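# Load a cartridge into a sealant gun with two arms

## Task

Put the cartridge into the sealant gun so it sits fully forward in the cup of the front ring, with its nozzle sticking out through that ring. The plunger rod can only be drawn back while the small thumb plate on the rod, just behind the handle, is held pressed toward the gun's front. The gun must never enter or cross over the marked zones around either arm's base, or the task fails. At the end the loaded gun must lie on the table and not rest on any other object, and the result must hold without the robot supporting it. Anything the robot is touching at the end must not drop by more than about a fingernail's width once released, or the task fails. Declare that you are finished, or the task fails.

## Robot and tools

Robot: two six-joint arms, left_arm and right_arm, each with a parallel two-finger gripper. Their bases sit in the scene frame at left_arm (+0.037, +0.360, 0) m and right_arm (-0.018, -0.321, 0) m, each turned only slightly about z. The scene frame has its origin on the table top between the arms, +z up, +x out over the table; left_arm is on the +y side. The names left and right do not tell you which side of an image an arm appears on.

Joint order. Every per-arm list, in commands and in results, runs: wrist pitch (joint4), shoulder (joint2), wrist roll (joint6), elbow (joint3), wrist yaw (joint5), waist (joint1). Use only this order. Stated ranges in radians: waist -2.618 to 3.054, shoulder 0.000 to 3.142, elbow 0.000 to 3.142, wrist pitch -1.571 to 1.571, wrist yaw -1.571 to 1.571, wrist roll -2.094 to 2.094. Real ends may differ by up to 0.036 rad.

A command row is one flat list of 14 numbers, each in [-1, 1]: left_arm's six joint values then its opening, then right_arm's six joint values then its opening. Both arms are always included. Joint values are offsets, not poses, on a scaled unit: 1.0 equals 1.202 rad for the waist, 1.258 for the shoulder, 1.238 for the elbow, 2.073 for wrist pitch, 2.022 for wrist yaw and wrist roll. The opening is absolute: +1 fully open, -1 closed. To grip, command roughly 0.03 below the grip_measured reading; smaller gaps grip more lightly. Optionally a row may carry 12 more numbers from 0 to 1, stiffness scales for each arm joint (left six then right six, in joint order); they persist until changed.

execute_actions(actions): a list of actions; each action is a table of up to 15 rows, one per 1/30 s control step; a short table repeats its last row to fill 15 steps. Offsets in every row of an action count from the joint angles at that action's start (for the first action, the last reported angles), not from the previous row. An empty list just returns state and images. If a joint would be pushed more than 0.036 rad beyond its range the action is refused for both arms; if the first action fails this or any action is malformed, nothing in the call runs. Joints driven to their end give the line "joint sent to its limit".

move(target, speed, blocking): target is one 14-number row of offsets measured from the Joint positions in the latest result that showed them. All joints travel proportionally, so grippers trace curves; paths take 0.5 to 10 s. speed is the top rate in rad/s (0.01 to 2, default 0.5) of the joint with the longest path. blocking=false returns after 0.5 s while motion continues; then use wait or stop before sending more rows or moves. The move: line reports the ending (done, off_target, moving, held, fault), limits=held or limits=none, and each arm's joint farthest from its target. Moves do not avoid obstacles; faster moves and targets far past a contact hit and press harder.

wait(seconds): 0 to 10 s, arms keep their last command; returns early when a running move ends. stop(): brakes a running move; fingers keep going. zoom_image(camera, region): camera is cam_high, cam_low, cam_left_wrist or cam_right_wrist; region [x0, y0, x1, y1] in image pixels, origin top-left, at most 504 by 504. read_manual(section): licence texts only. finished_scene(scene): pass the current scene number to end it; this is final.

Results: each gripper's end_effector_position (m) and end_effector_quat_wxyz in the scene frame; the position is the point between the finger pads, about 1 cm short of the tips, and can be somewhat off at long reach. Fingers point along the gripper's +z and close along its y. Joint positions and velocities per arm, in joint order, plus pad gap in m (0.094 fully open). grip_measured is on the command scale. Joint targets shows what joints are being driven to now. Step readings list joint angles at some steps, with HELD marking steps an arm was held back. "joint command not followed" means a clearance check altered targets. Images come from the four cameras, 504x504 each; calibrations may be slightly off.

Motion limits: each step a joint's target stays within a lead of its measured angle (waist 0.202 rad, shoulder 0.258, elbow 0.238, wrist pitch 0.573, wrist yaw and roll 0.522), and targets that would move a gripper over 70 mm in one step are scaled back, so big changes need several actions. Friction can leave a joint up to about 0.031 rad short; tiny commands may do nothing.

Avoid: the gun entering or crossing the marked base zones; arms striking or pressing each other; dropping, slamming or knocking items off the table; very hard pushes. Loose objects may occasionally get nudged. Holding loads heats motors: MOTOR HOT appears from 75 °C, a stop at 90 °C, and at 100 °C the arm goes limp. Before finishing, release so nothing depends on the grippers and nothing touched will settle.

Each tool is called after ">>>" by a JSON object that holds its "api" and its "payload".

## Session

>>> {"api": "execute_actions", "payload": {"actions": []}}

Scene clock: 0.00 s.
left_arm: end_effector_position=(+0.0981, +0.6836, +0.1422) grip_measured=+1.000 end_effector_quat_wxyz=(-0.136, +0.882, -0.421, -0.164) | right_arm: end_effector_position=(+0.3172, -0.5909, +0.2882) grip_measured=+1.000 end_effector_quat_wxyz=(+0.510, +0.652, +0.326, +0.457)
Joint names: [wrist pitch, shoulder, wrist roll, elbow, wrist yaw, waist]
Joint positions: left_arm=[-0.982  1.489 -0.971  1.218 -0.293  1.251  0.094] | right_arm=[ 0.43   1.318  1.805  0.817 -0.489 -1.024  0.094]
Joint velocities: left_arm=[-0.066  0.017 -0.037 -0.017 -0.037  0.027  0.   ] | right_arm=[-0.051  0.012  0.037  0.002  0.022  0.012  0.   ]
Motor temperatures (°C, as the motors report them): left_arm=[20 20 21 20 20 21] | right_arm=[19 21 20 20 18 18]
Joint targets: left_arm=[-0.982 1.489 -0.971 1.218 -0.293 1.251] | right_arm=[0.430 1.318 1.805 0.817 -0.489 -1.024]
Joint stiffness scale: left_arm=[1. 1. 1. 1. 1. 1.] | right_arm=[1. 1. 1. 1. 1. 1.]

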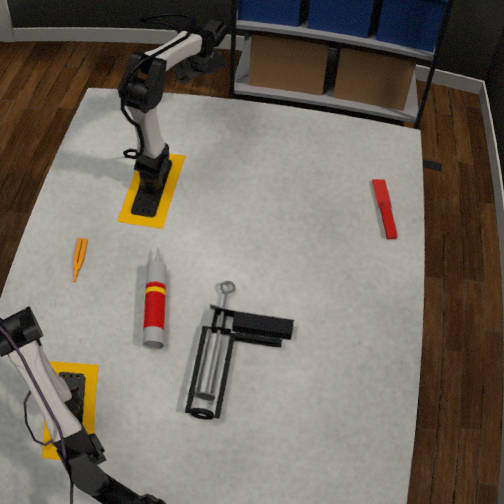

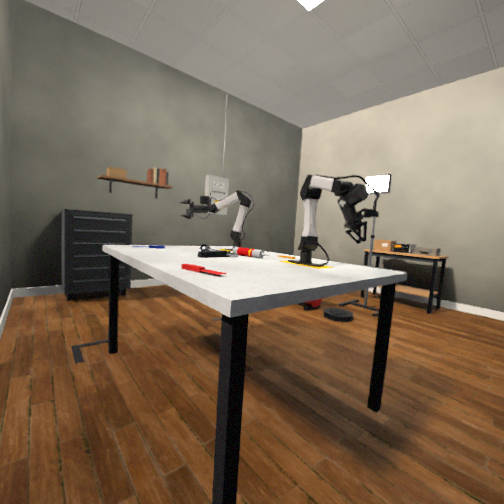

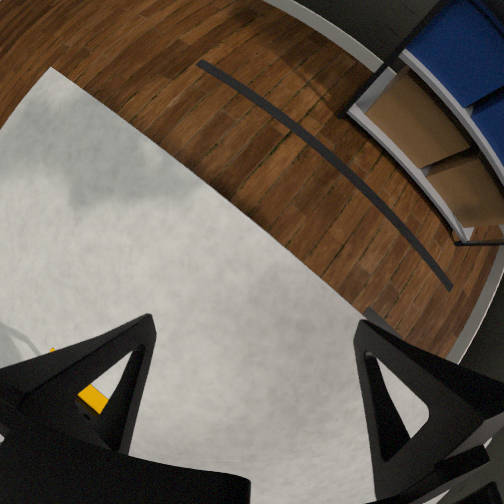

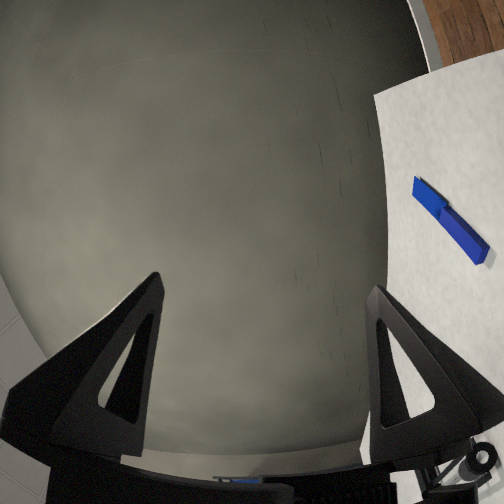

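>>> {"api": "zoom_image", "payload": {"camera": "cam_high", "region": [120, 240, 320, 440]}}

>>> {"api": "zoom_image", "payload": {"camera": "cam_low", "region": [180, 225, 280, 275]}}

Region (120, 240, 320, 440) of cam_high's 504x504 image, scaled by 2.520, with more detail than that image has.

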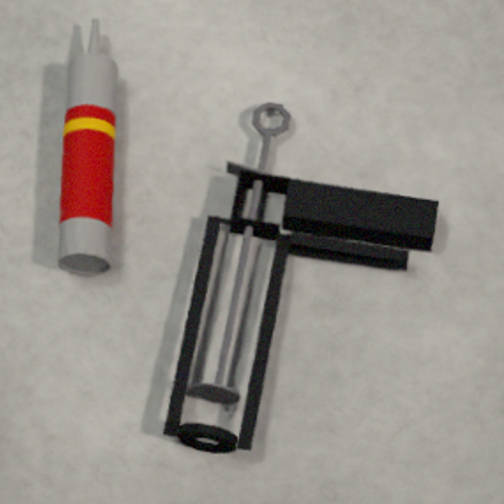

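Region (180, 225, 280, 275) of cam_low's 504x504 image, scaled by 5.040, with more detail than that image has.

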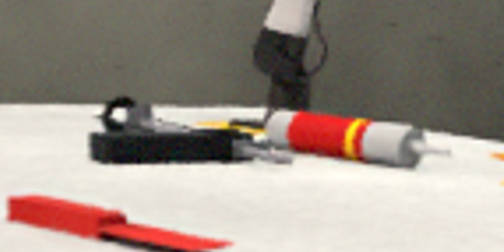

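>>> {"api": "move", "payload": {"target": [0,0,0,0,0,0,1,-0.925,0.6,-0.551,1.0,0.242,1.0,1], "speed": 1.0}}

Scene clock: 6.07 s.
left_arm: end_effector_position=(+0.0981, +0.6836, +0.1422) grip_measured=+1.000 end_effector_quat_wxyz=(-0.136, +0.882, -0.421, -0.164) | right_arm: end_effector_position=(+0.3677, -0.1842, +0.1563) grip_measured=+1.000 end_effector_quat_wxyz=(+0.032, +0.179, +0.983, +0.023)
Joint names: [wrist pitch, shoulder, wrist roll, elbow, wrist yaw, waist]
Joint positions: left_arm=[-0.982  1.489 -0.971  1.218 -0.293  1.251  0.094] | right_arm=[-1.471  2.059  0.697  2.037 -0.008  0.18   0.094]
Joint velocities: left_arm=[-0.051 -0.017 -0.007  0.012 -0.022 -0.017  0.   ] | right_arm=[-0.022 -0.002  0.007 -0.007  0.095  0.002  0.   ]
Motor temperatures (°C, as the motors report them): left_arm=[21 21 21 21 20 21] | right_arm=[21 22 20 22 18 18]
Joint targets: left_arm=[-0.982 1.489 -0.971 1.218 -0.293 1.251] | right_arm=[-1.487 2.073 0.691 2.055 0.001 0.179]
Joint stiffness scale: left_arm=[1. 1. 1. 1. 1. 1.] | right_arm=[1. 1. 1. 1. 1. 1.]
move: done; limits=none; left_arm: farthest joint: the waist, 0.000 radians from its target (0.000 radians at the start); right_arm: farthest joint: the elbow, 0.018 radians from its target (1.238 radians at the start)
camera_calibration (this result's frames):
cam_right_wrist: T_world_to_cam=[[-0.289345, -0.952744, -0.0925169, -0.0452545], [-0.738813, 0.160825, 0.65444, 0.222675], [-0.608634, 0.257711, -0.750433, 0.495738], [0, 0, 0, 1]] pos_world=[0.453144, -0.206685, 0.222104]

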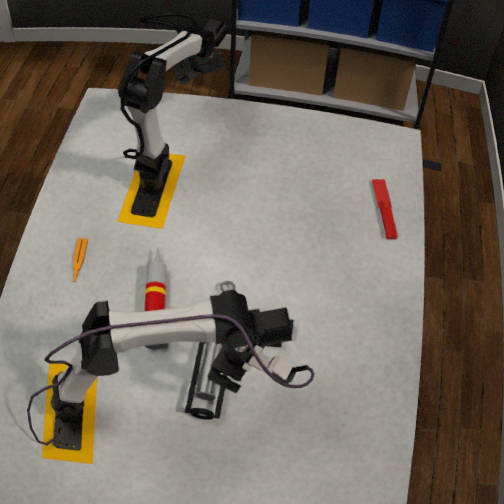

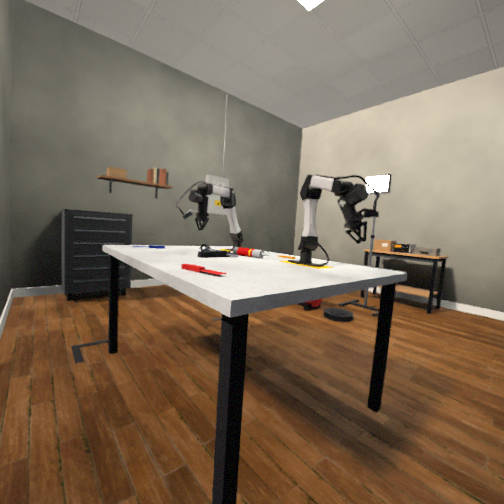

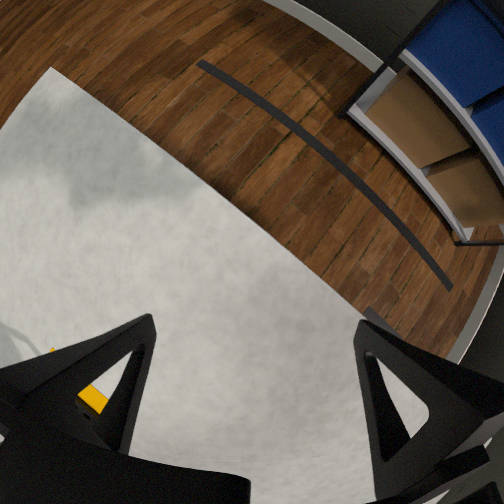

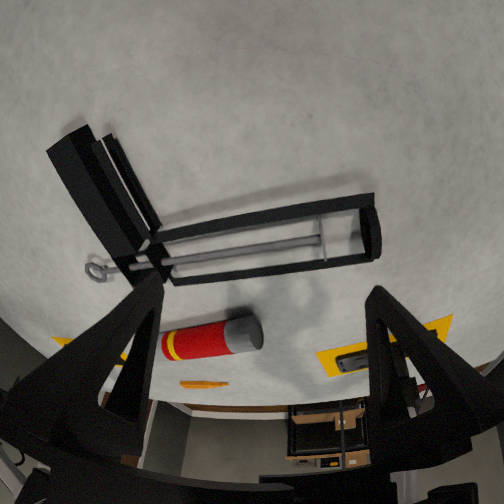

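>>> {"api": "move", "payload": {"target": [0,0,0,0,0,0,1,0,0.114,0,0.066,0,0.295,1], "speed": 0.7}}

>>> {"api": "zoom_image", "payload": {"camera": "cam_right_wrist", "region": [100, 100, 400, 400]}}

Scene clock: 8.33 s.
left_arm: end_effector_position=(+0.0981, +0.6836, +0.1422) grip_measured=+1.000 end_effector_quat_wxyz=(-0.136, +0.882, -0.421, -0.164) | right_arm: end_effector_position=(+0.3076, -0.0470, +0.1198) grip_measured=+1.000 end_effector_quat_wxyz=(+0.001, -0.000, +1.000, +0.005)
Joint names: [wrist pitch, shoulder, wrist roll, elbow, wrist yaw, waist]
Joint positions: left_arm=[-0.982  1.489 -0.971  1.218 -0.293  1.251  0.094] | right_arm=[-1.472  2.193  0.696  2.103 -0.007  0.54   0.094]
Joint velocities: left_arm=[-0.022 -0.007 -0.022  0.002 -0.081  0.002  0.   ] | right_arm=[ 0.022 -0.007 -0.037 -0.017 -0.007  0.002  0.   ]
Motor temperatures (°C, as the motors report them): left_arm=[21 21 21 21 20 21] | right_arm=[20 23 20 23 18 18]
Joint targets: left_arm=[-0.982 1.489 -0.971 1.218 -0.293 1.251] | right_arm=[-1.472 2.202 0.697 2.119 -0.008 0.534]
Joint stiffness scale: left_arm=[1. 1. 1. 1. 1. 1.] | right_arm=[1. 1. 1. 1. 1. 1.]
move: done; limits=none; left_arm: farthest joint: the waist, 0.000 radians from its target (0.000 radians at the start); right_arm: farthest joint: the elbow, 0.016 radians from its target (0.081 radians at the start)
camera_calibration (this result's frames):
cam_right_wrist: T_world_to_cam=[[0.061144, -0.996862, -0.0502763, -0.0501959], [-0.712779, -0.0788692, 0.69694, 0.155718], [-0.698718, -0.00677785, -0.715365, 0.407437], [0, 0, 0, 1]] pos_world=[0.398746, -0.0349954, 0.180416]

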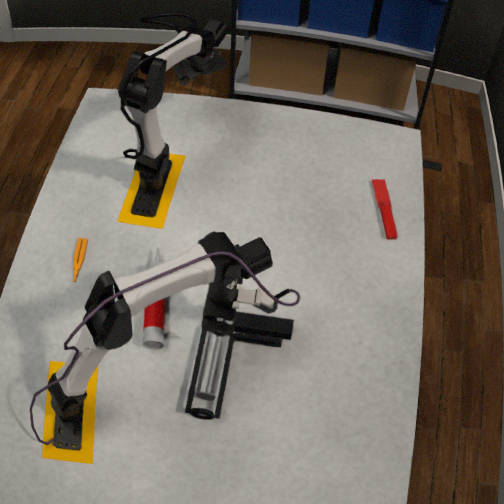

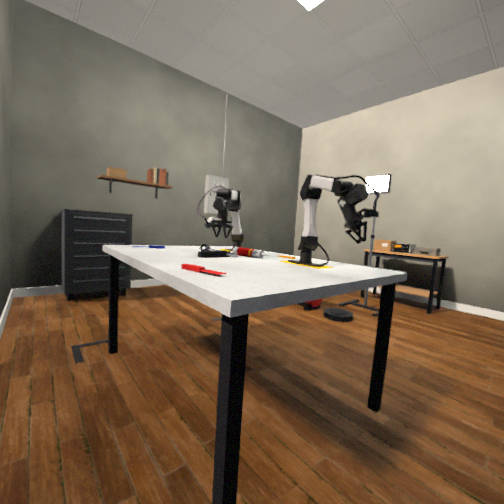

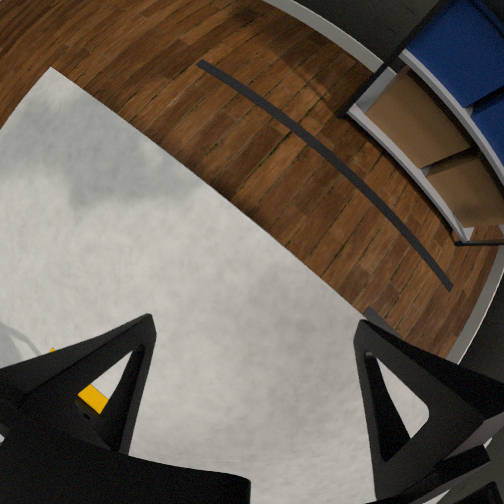

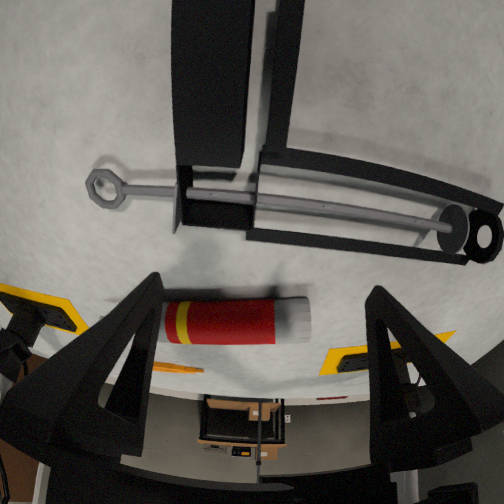

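Region (100, 100, 400, 400) of cam_right_wrist's 504x504 image, scaled by 1.680, with more detail than that image has.

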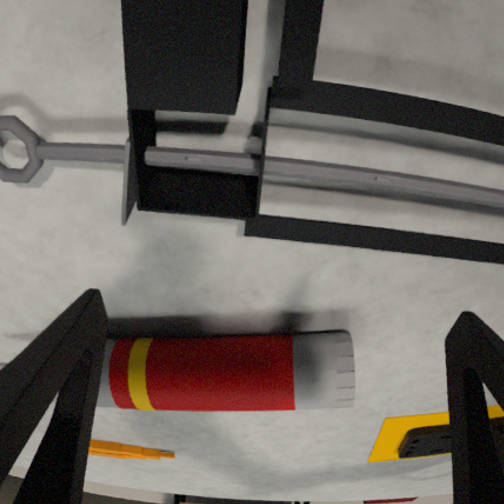

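>>> {"api": "move", "payload": {"target": [0,0,0,0,0,0,1,0.101,0.03,0.055,-0.145,0,0.089,1], "speed": 0.4}}

Scene clock: 10.73 s.
left_arm: end_effector_position=(+0.0981, +0.6836, +0.1422) grip_measured=+1.000 end_effector_quat_wxyz=(-0.136, +0.882, -0.421, -0.164) | right_arm: end_effector_position=(+0.2849, -0.0083, +0.0662) grip_measured=+1.000 end_effector_quat_wxyz=(+0.002, +0.001, +1.000, +0.007)
Joint names: [wrist pitch, shoulder, wrist roll, elbow, wrist yaw, waist]
Joint positions: left_arm=[-0.982  1.489 -0.971  1.218 -0.293  1.251  0.094] | right_arm=[-1.274  2.223  0.801  1.938 -0.007  0.642  0.094]
Joint velocities: left_arm=[-0.037  0.002 -0.022 -0.007  0.037 -0.002  0.   ] | right_arm=[-0.022  0.002 -0.051 -0.017  0.037 -0.027  0.   ]
Motor temperatures (°C, as the motors report them): left_arm=[21 21 21 21 20 21] | right_arm=[20 24 20 23 18 18]
Joint targets: left_arm=[-0.982 1.489 -0.971 1.218 -0.293 1.251] | right_arm=[-1.262 2.230 0.807 1.923 -0.007 0.647]
Joint stiffness scale: left_arm=[1. 1. 1. 1. 1. 1.] | right_arm=[1. 1. 1. 1. 1. 1.]
move: done; limits=none; left_arm: farthest joint: the waist, 0.000 radians from its target (0.000 radians at the start); right_arm: farthest joint: the elbow, 0.015 radians from its target (0.179 radians at the start)
camera_calibration (this result's frames):
cam_right_wrist: T_world_to_cam=[[0.0585548, -0.996885, -0.0528434, -0.0120108], [-0.713865, -0.078816, 0.695834, 0.18038], [-0.697831, -0.00302136, -0.716256, 0.353306], [0, 0, 0, 1]] pos_world=[0.376018, 0.00331086, 0.126909]

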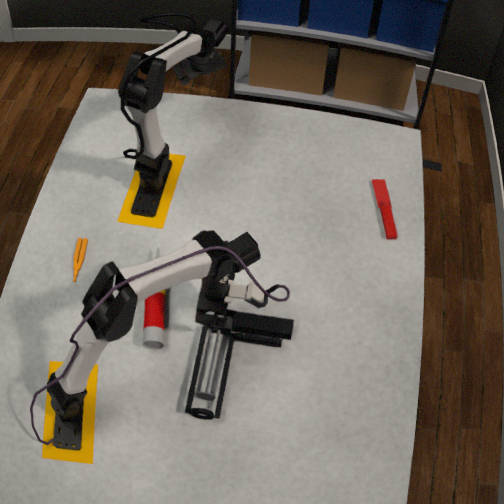

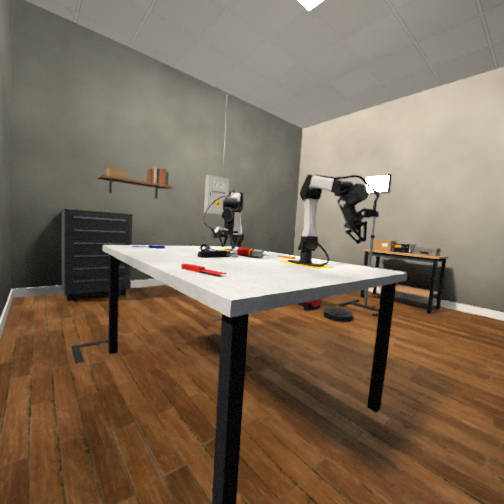

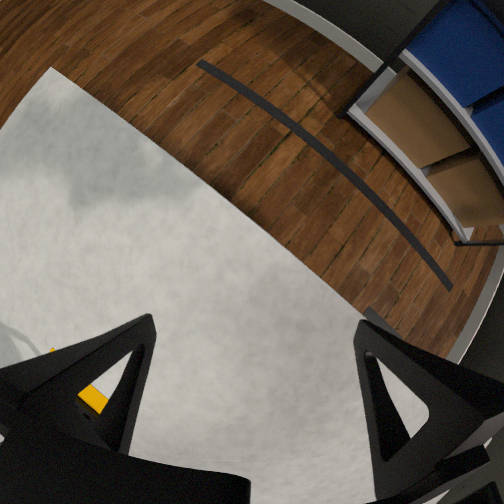

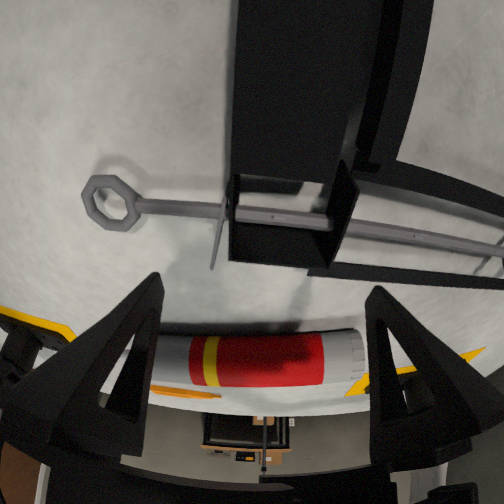

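>>> {"api": "move", "payload": {"target": [0.723,-0.039,0.48,-0.5,0.145,-1,1,-0.025,0.072,0.017,0.1,0,0.032,-0.15], "speed": 0.9}}

Scene clock: 15.97 s.
left_arm: end_effector_position=(+0.4673, +0.3773, +0.1475) grip_measured=+1.000 end_effector_quat_wxyz=(+0.571, -0.021, +0.820, +0.012) | right_arm: end_effector_position=(+0.2854, +0.0107, +0.0619) grip_measured=-0.148 end_effector_quat_wxyz=(+0.000, +0.001, +1.000, +0.005)
Joint names: [wrist pitch, shoulder, wrist roll, elbow, wrist yaw, waist]
Joint positions: left_arm=[ 0.49   1.464 -0.007  0.62  -0.01   0.054  0.094] | right_arm=[-1.311  2.297  0.829  2.045 -0.007  0.67   0.04 ]
Joint velocities: left_arm=[ 0.066  0.002  0.007  0.002  0.022 -0.012  0.   ] | right_arm=[-0.066  0.022 -0.007  0.007 -0.051 -0.017 -0.001]
Motor temperatures (°C, as the motors report them): left_arm=[22 22 21 22 20 21] | right_arm=[20 26 20 24 18 18]
Joint targets: left_arm=[0.517 1.440 -0.000 0.599 -0.001 0.049] | right_arm=[-1.325 2.314 0.835 2.062 -0.007 0.680]
Joint stiffness scale: left_arm=[1. 1. 1. 1. 1. 1.] | right_arm=[1. 1. 1. 1. 1. 1.]
move: off_target (left_arm); limits=none; left_arm: farthest joint: the wrist pitch, 0.027 radians from its target (1.499 radians at the start); right_arm: farthest joint: the shoulder, 0.017 radians from its target (0.091 radians at the start)
camera_calibration (this result's frames):
cam_left_wrist: T_world_to_cam=[[0.0846407, -0.996395, -0.00566068, 0.340643], [-0.711946, -0.0565011, -0.699957, 0.496079], [0.697114, 0.063275, -0.714162, -0.139049], [0, 0, 0, 1]] pos_world=[0.421283, 0.376243, 0.249859]
cam_right_wrist: T_world_to_cam=[[0.0587585, -0.99703, -0.0497865, 0.00640126], [-0.71141, -0.0768088, 0.698568, 0.18433], [-0.700317, -0.00562819, -0.71381, 0.351275], [0, 0, 0, 1]] pos_world=[0.376762, 0.0225174, 0.122295]

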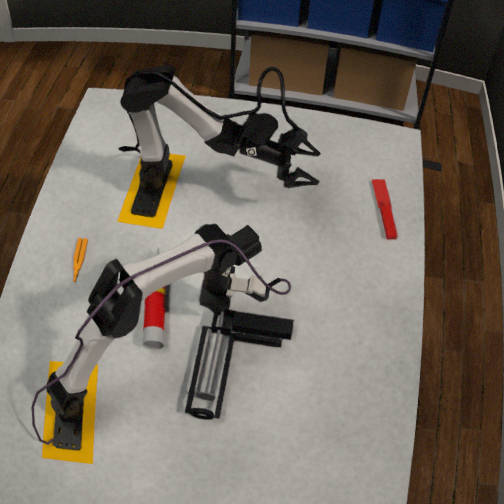

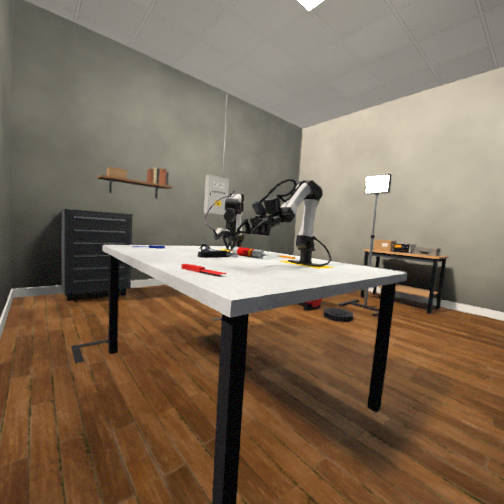

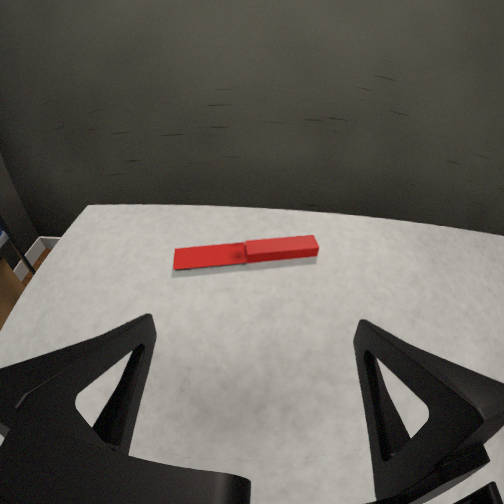

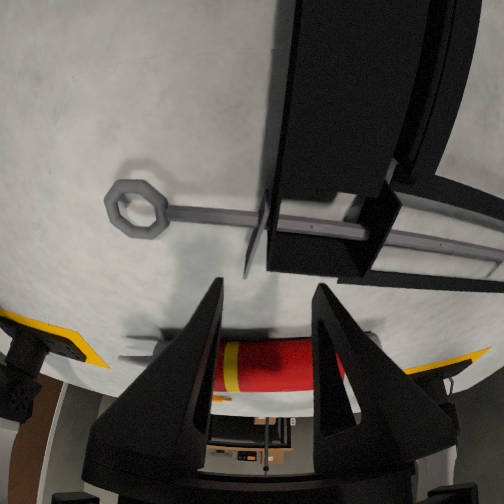

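>>> {"api": "move", "payload": {"target": [0.025,-0.035,0,-0.255,0,-0.705,0.3,0.057,0.026,0,-0.09,0,0.012,-0.15], "speed": 0.5}}

Scene clock: 18.60 s.
left_arm: end_effector_position=(+0.2815, +0.1096, +0.0411) grip_measured=+0.303 end_effector_quat_wxyz=(+0.429, +0.342, +0.817, -0.179) | right_arm: end_effector_position=(+0.2861, +0.0122, +0.0454) grip_measured=-0.148 end_effector_quat_wxyz=(+0.005, -0.000, +1.000, +0.007)
Joint names: [wrist pitch, shoulder, wrist roll, elbow, wrist yaw, waist]
Joint positions: left_arm=[ 0.516  1.445 -0.007  0.324 -0.011 -0.787  0.061] | right_arm=[-1.236  2.297  0.829  1.979 -0.002  0.673  0.04 ]
Joint velocities: left_arm=[ 0.037 -0.017  0.022  0.007  0.037  0.002 -0.   ] | right_arm=[ 0.022 -0.012 -0.051 -0.007 -0.066 -0.007  0.   ]
Motor temperatures (°C, as the motors report them): left_arm=[23 22 21 22 20 21] | right_arm=[20 27 20 24 18 18]
Joint targets: left_arm=[0.542 1.420 -0.007 0.304 -0.010 -0.794] | right_arm=[-1.193 2.330 0.829 1.933 -0.007 0.685]
Joint stiffness scale: left_arm=[1. 1. 1. 1. 1. 1.] | right_arm=[1. 1. 1. 1. 1. 1.]
move: off_target (left_arm, right_arm); limits=none; left_arm: farthest joint: the wrist pitch, 0.026 radians from its target (0.051 radians at the start); right_arm: farthest joint: the elbow, 0.045 radians from its target (0.111 radians at the start)
camera_calibration (this result's frames):
cam_left_wrist: T_world_to_cam=[[-0.687119, -0.726299, -0.0188851, 0.277187], [-0.622076, 0.601549, -0.50116, 0.168602], [0.375352, -0.332608, -0.865149, 0.071652], [0, 0, 0, 1]] pos_world=[0.268449, 0.123731, 0.151721]
cam_right_wrist: T_world_to_cam=[[0.0622581, -0.99666, -0.0528404, 0.00619582], [-0.718191, -0.0815011, 0.691057, 0.19881], [-0.693055, -0.00507432, -0.720867, 0.338224], [0, 0, 0, 1]] pos_world=[0.376806, 0.0240946, 0.106753]

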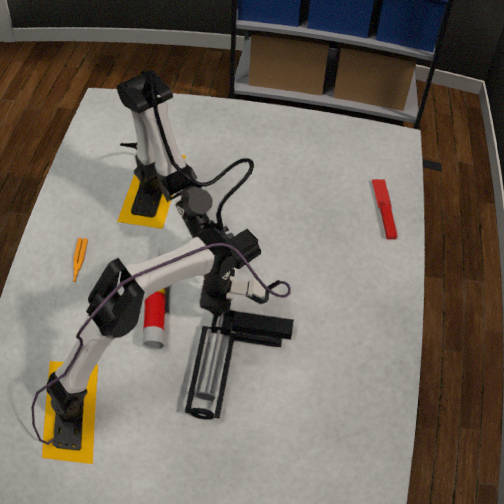

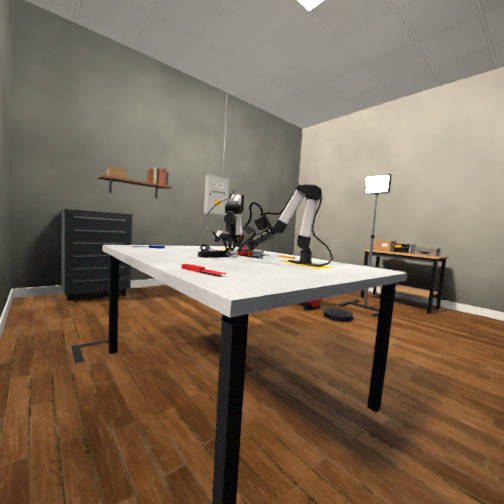

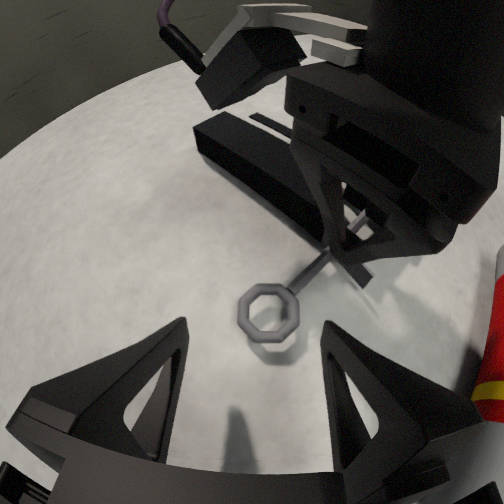

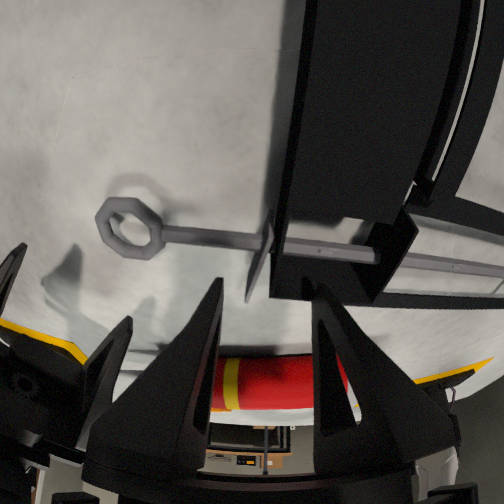

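>>> {"api": "execute_actions", "payload": {"actions": [[[0,0,0,0,0,0,0.3,-0.03,0,0,0.06,0,0,-0.15]],[[0,0,0,0,0,0,0.3,0,0,0,0,0,0,-0.15]]]}}

Scene clock: 20.40 s.
left_arm: end_effector_position=(+0.2815, +0.1096, +0.0412) grip_measured=+0.303 end_effector_quat_wxyz=(+0.429, +0.341, +0.817, -0.179) | right_arm: end_effector_position=(+0.2892, +0.0156, +0.0604) grip_measured=-0.148 end_effector_quat_wxyz=(+0.010, -0.000, +1.000, +0.012)
Joint names: [wrist pitch, shoulder, wrist roll, elbow, wrist yaw, waist]
Joint positions: left_arm=[ 0.517  1.445 -0.007  0.324 -0.011 -0.787  0.061] | right_arm=[-1.281  2.299  0.829  2.041 -0.002  0.673  0.04 ]
Joint velocities: left_arm=[-0.051  0.002 -0.022 -0.007  0.022  0.022  0.001] | right_arm=[ 0.007 -0.007 -0.037  0.002 -0.081 -0.017 -0.   ]
Motor temperatures (°C, as the motors report them): left_arm=[24 22 21 22 20 21] | right_arm=[20 27 20 24 18 18]
Joint targets: left_arm=[0.517 1.445 -0.007 0.324 -0.011 -0.787] | right_arm=[-1.281 2.299 0.829 2.041 -0.002 0.673]
Joint stiffness scale: left_arm=[1. 1. 1. 1. 1. 1.] | right_arm=[1. 1. 1. 1. 1. 1.]
Step readings (joint positions; steps 1 to 15: 1st action; 16 to 30: 2nd action):
0: left_arm=[0.517 1.445 -0.007 0.324 -0.011 -0.787] | right_arm=[-1.236 2.297 0.829 1.979 -0.002 0.673]
1: left_arm=[0.517 1.445 -0.007 0.324 -0.011 -0.787] | right_arm=[-1.247 2.297 0.829 1.992 -0.002 0.673]
2: left_arm=[0.517 1.445 -0.007 0.324 -0.011 -0.787] | right_arm=[-1.257 2.300 0.829 2.006 -0.002 0.673]
4: left_arm=[0.517 1.445 -0.007 0.324 -0.011 -0.787] | right_arm=[-1.265 2.300 0.829 2.029 -0.002 0.673]
8: left_arm=[0.517 1.445 -0.007 0.324 -0.011 -0.787] | right_arm=[-1.271 2.299 0.829 2.041 -0.002 0.673]
15: left_arm=[0.517 1.445 -0.007 0.324 -0.011 -0.787] | right_arm=[-1.281 2.299 0.829 2.041 -0.002 0.673]
16: left_arm=[0.517 1.445 -0.007 0.324 -0.011 -0.787] | right_arm=[-1.281 2.299 0.829 2.041 -0.002 0.673]
17: left_arm=[0.517 1.445 -0.007 0.324 -0.011 -0.787] | right_arm=[-1.281 2.299 0.829 2.041 -0.002 0.673]
19: left_arm=[0.517 1.445 -0.007 0.324 -0.011 -0.787] | right_arm=[-1.281 2.299 0.829 2.041 -0.002 0.673]
23: left_arm=[0.517 1.445 -0.007 0.324 -0.011 -0.787] | right_arm=[-1.281 2.299 0.829 2.041 -0.002 0.673]
30: Joint positions above
camera_calibration (this result's frames):
cam_left_wrist: T_world_to_cam=[[-0.687114, -0.726304, -0.0188674, 0.277184], [-0.621943, 0.601411, -0.501489, 0.168678], [0.375581, -0.332846, -0.864958, 0.0716459], [0, 0, 0, 1]] pos_world=[0.268456, 0.123723, 0.15179]
cam_right_wrist: T_world_to_cam=[[0.0628241, -0.996041, -0.062888, 0.0106058], [-0.724912, -0.0888516, 0.683087, 0.193483], [-0.685971, 0.00267392, -0.727624, 0.349441], [0, 0, 0, 1]] pos_world=[0.379298, 0.0268207, 0.122763]

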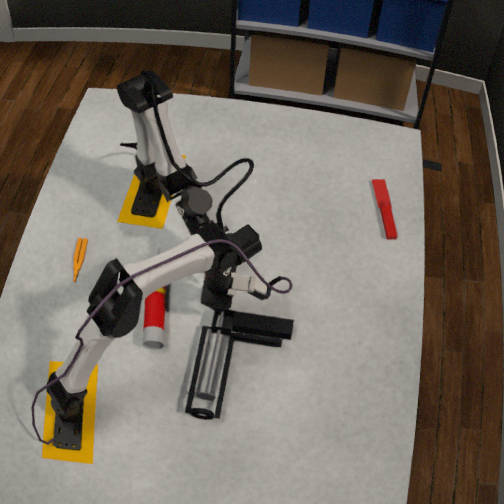

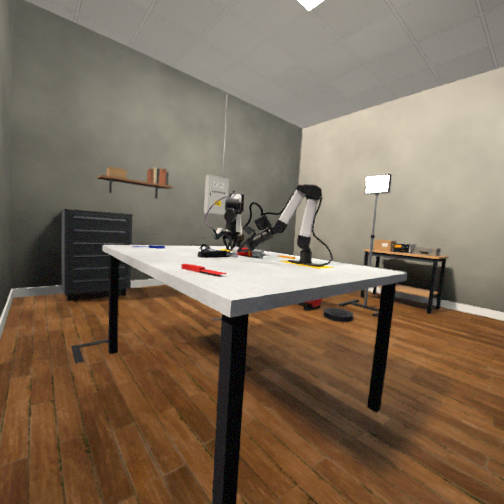

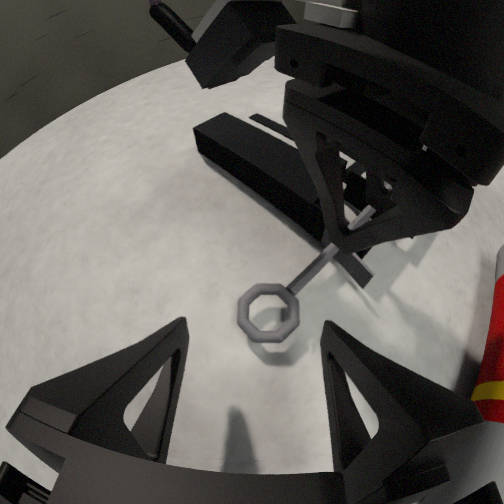

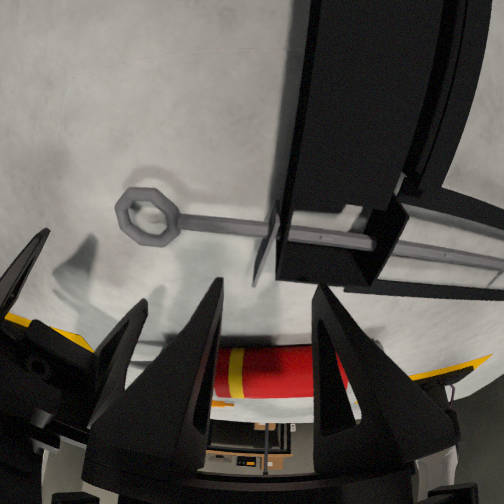

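>>> {"api": "execute_actions", "payload": {"actions": [[[0,0,0,0,0,0,0.3,0.016,0,0,0,0,-0.024,-0.15]],[[0,0,0,0,0,0,0.3,0,0.02,0,0,0,0,-0.15],[0,0,0,0,0,0,0.3,0,0.03,0,0,0,0,-0.15],[0,0,0,0,0,0,0.3,0,0.04,0,0,0,0,-0.15],[0,0,0,0,0,0,0.3,0,0.05,0,0,0,0,-0.15],[0,0,0,0,0,0,0.3,0,0.056,0,0,0,0,-0.15]],[]]}}

Scene clock: 21.90 s.
left_arm: end_effector_position=(+0.2815, +0.1096, +0.0412) grip_measured=+0.303 end_effector_quat_wxyz=(+0.429, +0.341, +0.817, -0.179) | right_arm: end_effector_position=(+0.2981, +0.0093, +0.0350) grip_measured=-0.148 end_effector_quat_wxyz=(-0.002, +0.011, +1.000, -0.001)
Joint names: [wrist pitch, shoulder, wrist roll, elbow, wrist yaw, waist]
Joint positions: left_arm=[ 0.517  1.445 -0.007  0.324 -0.011 -0.787  0.061] | right_arm=[-1.26   2.357  0.829  2.041 -0.002  0.65   0.04 ]
Joint velocities: left_arm=[-0.11  -0.017  0.066  0.002 -0.081 -0.012 -0.001] | right_arm=[-0.066 -0.002 -0.022 -0.022 -0.066 -0.022  0.001]
Motor temperatures (°C, as the motors report them): left_arm=[24 22 21 22 20 21] | right_arm=[20 28 20 24 18 18]
Joint targets: left_arm=[0.517 1.445 -0.007 0.324 -0.011 -0.787] | right_arm=[-1.259 2.369 0.829 2.041 -0.001 0.650]
Joint stiffness scale: left_arm=[1. 1. 1. 1. 1. 1.] | right_arm=[1. 1. 1. 1. 1. 1.]
Step readings (joint positions; steps 1 to 15: 1st action; 16 to 30: 2nd action):
0: left_arm=[0.517 1.445 -0.007 0.324 -0.011 -0.787] | right_arm=[-1.281 2.299 0.829 2.041 -0.002 0.673]
1: left_arm=[0.517 1.445 -0.007 0.324 -0.011 -0.787] | right_arm=[-1.279 2.299 0.829 2.041 -0.002 0.671]
2: left_arm=[0.517 1.445 -0.007 0.324 -0.011 -0.787] | right_arm=[-1.276 2.299 0.829 2.041 -0.002 0.669]
4: left_arm=[0.517 1.445 -0.007 0.324 -0.011 -0.787] | right_arm=[-1.269 2.299 0.829 2.041 -0.002 0.661]
8: left_arm=[0.517 1.445 -0.007 0.324 -0.011 -0.787] | right_arm=[-1.262 2.299 0.829 2.041 -0.002 0.650]
15: left_arm=[0.517 1.445 -0.007 0.324 -0.011 -0.787] | right_arm=[-1.260 2.299 0.829 2.041 -0.002 0.650]
16: left_arm=[0.517 1.445 -0.007 0.324 -0.011 -0.787] | right_arm=[-1.259 2.299 0.829 2.041 -0.002 0.650]
17: left_arm=[0.517 1.445 -0.007 0.324 -0.011 -0.787] | right_arm=[-1.259 2.301 0.829 2.041 -0.002 0.650]
19: left_arm=[0.517 1.445 -0.007 0.324 -0.011 -0.787] | right_arm=[-1.259 2.312 0.829 2.041 -0.002 0.650]
23: left_arm=[0.517 1.445 -0.007 0.324 -0.011 -0.787] | right_arm=[-1.259 2.352 0.829 2.041 -0.002 0.650]
30: Joint positions above
camera_calibration (this result's frames):
cam_left_wrist: T_world_to_cam=[[-0.687114, -0.726304, -0.0188674, 0.277184], [-0.621943, 0.601411, -0.501489, 0.168678], [0.375581, -0.332846, -0.864958, 0.0716459], [0, 0, 0, 1]] pos_world=[0.268456, 0.123723, 0.15179]
cam_right_wrist: T_world_to_cam=[[0.0379689, -0.998586, -0.0372191, 0.00872698], [-0.709059, -0.0531677, 0.703142, 0.210952], [-0.704126, -0.000307026, -0.710075, 0.341925], [0, 0, 0, 1]] pos_world=[0.390004, 0.0200355, 0.0947876]

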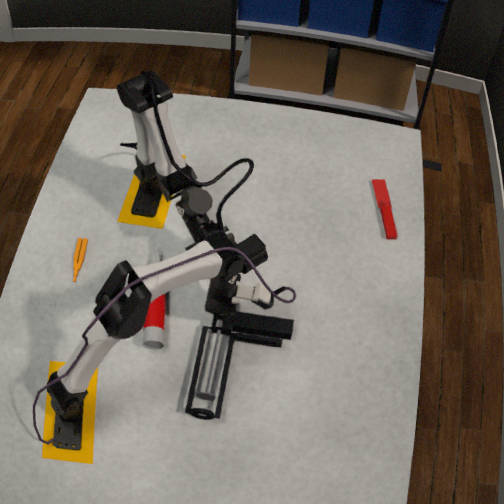

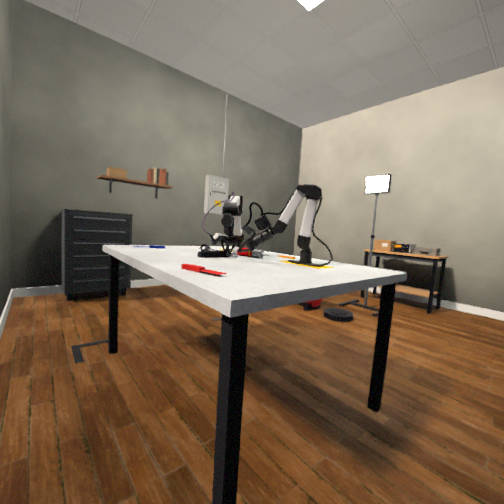

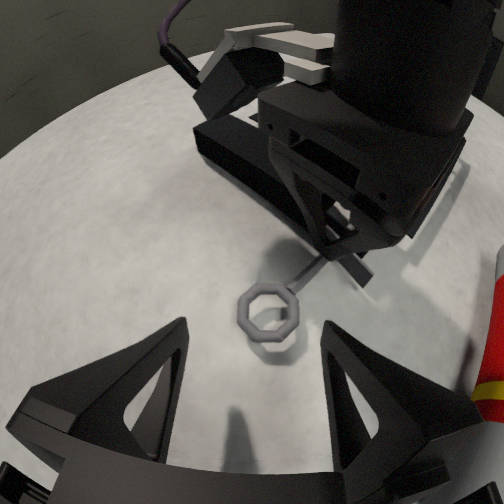

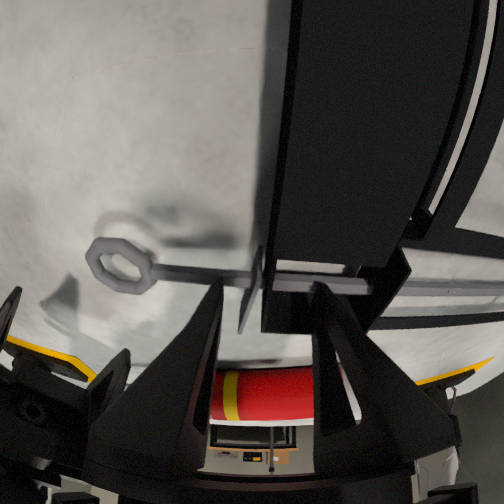

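>>> {"api": "execute_actions", "payload": {"actions": [[[0,0,0,0,0,0,0.3,0,0,0,0,0,0,-0.6]],[[0,0,0,0,0,0,0.3,0,0,0,0,0,0,-1]],[[0,0,0,0,0,0,0.3,0,0,0,0,0,0,-1]]]}}

Scene clock: 23.90 s.
left_arm: end_effector_position=(+0.2815, +0.1096, +0.0412) grip_measured=+0.303 end_effector_quat_wxyz=(+0.429, +0.341, +0.817, -0.179) | right_arm: end_effector_position=(+0.2984, +0.0108, +0.0350) grip_measured=-0.905 end_effector_quat_wxyz=(-0.002, +0.009, +1.000, +0.002)
Joint names: [wrist pitch, shoulder, wrist roll, elbow, wrist yaw, waist]
Joint positions: left_arm=[ 0.517  1.445 -0.007  0.324 -0.011 -0.787  0.061] | right_arm=[-1.255  2.357  0.825  2.041 -0.005  0.65   0.004]
Joint velocities: left_arm=[-0.007 -0.017  0.007  0.012 -0.037 -0.022 -0.   ] | right_arm=[-0.051  0.002 -0.007  0.002  0.066  0.002 -0.   ]
Motor temperatures (°C, as the motors report them): left_arm=[24 22 21 22 20 21] | right_arm=[20 29 20 24 18 18]
Joint targets: left_arm=[0.517 1.445 -0.007 0.324 -0.011 -0.787] | right_arm=[-1.256 2.357 0.825 2.041 -0.005 0.650]
Joint stiffness scale: left_arm=[1. 1. 1. 1. 1. 1.] | right_arm=[1. 1. 1. 1. 1. 1.]
Step readings (joint positions; steps 1 to 15: 1st action; 16 to 30: 2nd action; 31 to 45: 3rd action):
0: left_arm=[0.517 1.445 -0.007 0.324 -0.011 -0.787] | right_arm=[-1.260 2.357 0.829 2.041 -0.002 0.650]
1: left_arm=[0.517 1.445 -0.007 0.324 -0.011 -0.787] | right_arm=[-1.260 2.357 0.830 2.041 -0.002 0.650]
2: left_arm=[0.517 1.445 -0.007 0.324 -0.011 -0.787] | right_arm=[-1.260 2.357 0.830 2.041 -0.002 0.650]
4: left_arm=[0.517 1.445 -0.007 0.324 -0.011 -0.787] | right_arm=[-1.260 2.357 0.830 2.041 -0.002 0.650]
8: left_arm=[0.517 1.445 -0.007 0.324 -0.011 -0.787] | right_arm=[-1.260 2.357 0.829 2.041 -0.002 0.650]
15: left_arm=[0.517 1.445 -0.007 0.324 -0.011 -0.787] | right_arm=[-1.260 2.357 0.829 2.041 -0.002 0.650]
16: left_arm=[0.517 1.445 -0.007 0.324 -0.011 -0.787] | right_arm=[-1.257 2.357 0.830 2.041 -0.006 0.650]
17: left_arm=[0.517 1.445 -0.007 0.324 -0.011 -0.787] | right_arm=[-1.256 2.357 0.827 2.041 -0.003 0.650]
19: left_arm=[0.517 1.445 -0.007 0.324 -0.011 -0.787] | right_arm=[-1.255 2.357 0.825 2.041 -0.005 0.650]
23: left_arm=[0.517 1.445 -0.007 0.324 -0.011 -0.787] | right_arm=[-1.255 2.357 0.825 2.041 -0.005 0.650]
30: left_arm=[0.517 1.445 -0.007 0.324 -0.011 -0.787] | right_arm=[-1.255 2.357 0.825 2.041 -0.005 0.650]
31: left_arm=[0.517 1.445 -0.007 0.324 -0.011 -0.787] | right_arm=[-1.255 2.357 0.825 2.041 -0.005 0.650]
32: left_arm=[0.517 1.445 -0.007 0.324 -0.011 -0.787] | right_arm=[-1.255 2.357 0.825 2.041 -0.005 0.650]
34: left_arm=[0.517 1.445 -0.007 0.324 -0.011 -0.787] | right_arm=[-1.255 2.357 0.825 2.041 -0.005 0.650]
38: left_arm=[0.517 1.445 -0.007 0.324 -0.011 -0.787] | right_arm=[-1.255 2.357 0.825 2.041 -0.005 0.650]
45: Joint positions above
camera_calibration (this result's frames):
cam_left_wrist: T_world_to_cam=[[-0.687114, -0.726304, -0.0188674, 0.277184], [-0.621943, 0.601411, -0.501489, 0.168678], [0.375581, -0.332846, -0.864958, 0.0716459], [0, 0, 0, 1]] pos_world=[0.268456, 0.123723, 0.15179]
cam_right_wrist: T_world_to_cam=[[0.0425675, -0.998162, -0.043146, 0.00895404], [-0.709469, -0.0606056, 0.702125, 0.211473], [-0.70345, 0.00072308, -0.710745, 0.34194], [0, 0, 0, 1]] pos_world=[0.39019, 0.0215068, 0.0949377]

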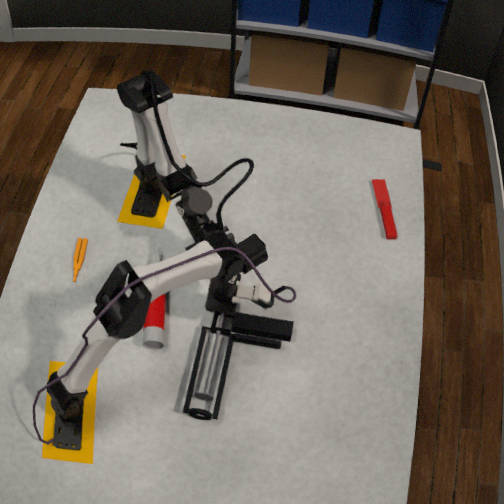

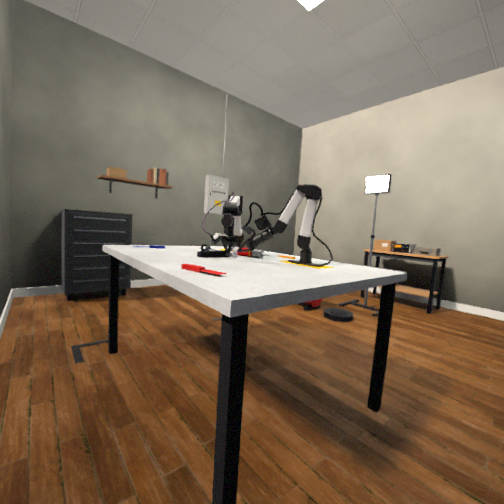

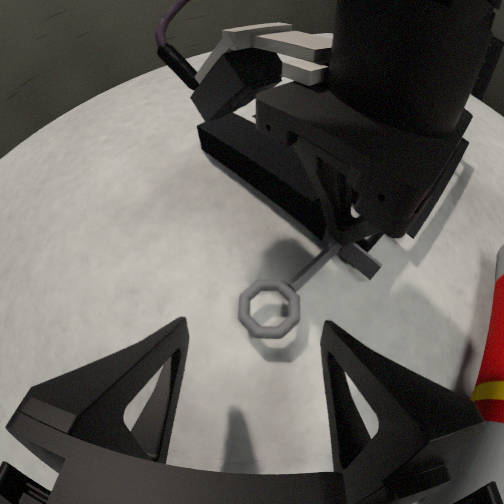

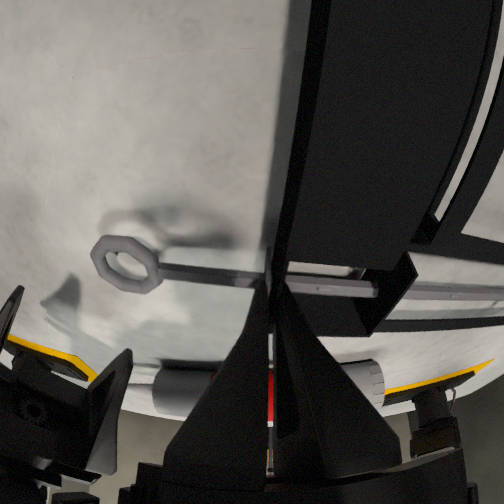

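>>> {"api": "move", "payload": {"target": [0.087,0.18,0,0.065,0,-0.02,0.3,0,0,0,0,0,0,-1], "speed": 0.25}}

Scene clock: 25.80 s.
left_arm: end_effector_position=(+0.2925, +0.0904, +0.0180) grip_measured=+0.303 end_effector_quat_wxyz=(+0.425, +0.348, +0.816, -0.181) | right_arm: end_effector_position=(+0.2984, +0.0108, +0.0350) grip_measured=-0.905 end_effector_quat_wxyz=(-0.002, +0.009, +1.000, +0.002)
Joint names: [wrist pitch, shoulder, wrist roll, elbow, wrist yaw, waist]
Joint positions: left_arm=[ 0.671  1.655 -0.007  0.374 -0.011 -0.801  0.061] | right_arm=[-1.255  2.357  0.825  2.041 -0.005  0.65   0.004]
Joint velocities: left_arm=[-0.095  0.012 -0.051 -0.002 -0.007  0.017 -0.001] | right_arm=[-0.007  0.002  0.037  0.012 -0.022  0.007 -0.   ]
Motor temperatures (°C, as the motors report them): left_arm=[25 22 21 23 20 21] | right_arm=[20 30 20 24 18 18]
Joint targets: left_arm=[0.697 1.671 -0.007 0.405 -0.011 -0.811] | right_arm=[-1.255 2.357 0.825 2.041 -0.005 0.650]
Joint stiffness scale: left_arm=[1. 1. 1. 1. 1. 1.] | right_arm=[1. 1. 1. 1. 1. 1.]
move: off_target (left_arm); limits=none; left_arm: farthest joint: the elbow, 0.030 radians from its target (0.080 radians at the start); right_arm: farthest joint: the waist, 0.000 radians from its target (0.000 radians at the start)
camera_calibration (this result's frames):
cam_left_wrist: T_world_to_cam=[[-0.697645, -0.716189, -0.019133, 0.272545], [-0.615111, 0.612449, -0.496534, 0.172384], [0.36733, -0.334635, -0.867807, 0.0437238], [0, 0, 0, 1]] pos_world=[0.280114, 0.104249, 0.128753]
cam_right_wrist: T_world_to_cam=[[0.0425675, -0.998162, -0.043146, 0.00895404], [-0.709469, -0.0606056, 0.702125, 0.211473], [-0.70345, 0.00072308, -0.710745, 0.34194], [0, 0, 0, 1]] pos_world=[0.39019, 0.0215068, 0.0949377]

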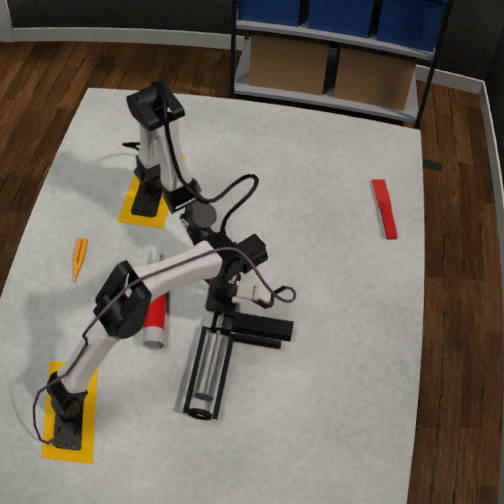

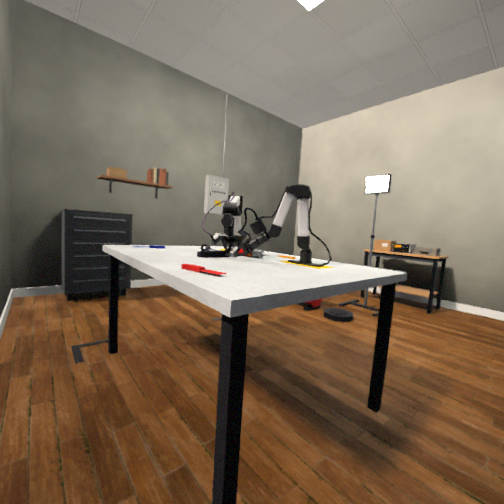

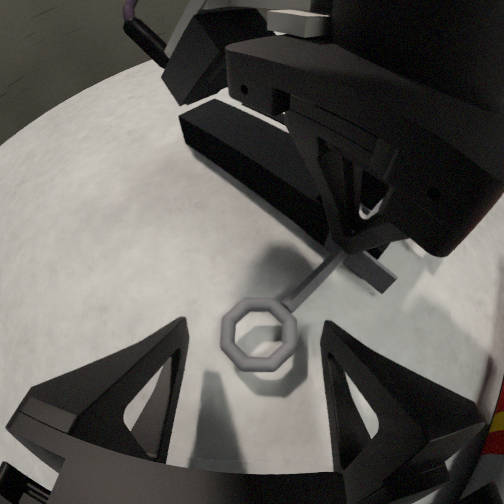

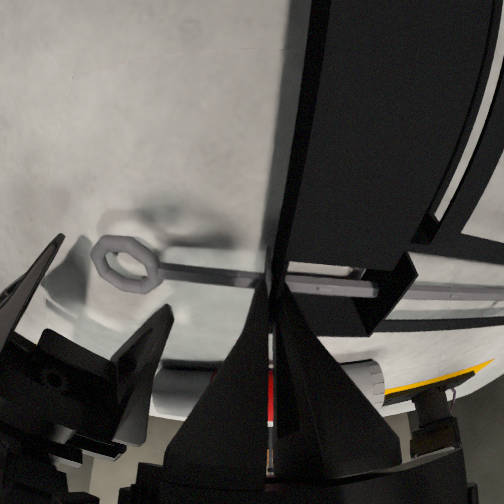

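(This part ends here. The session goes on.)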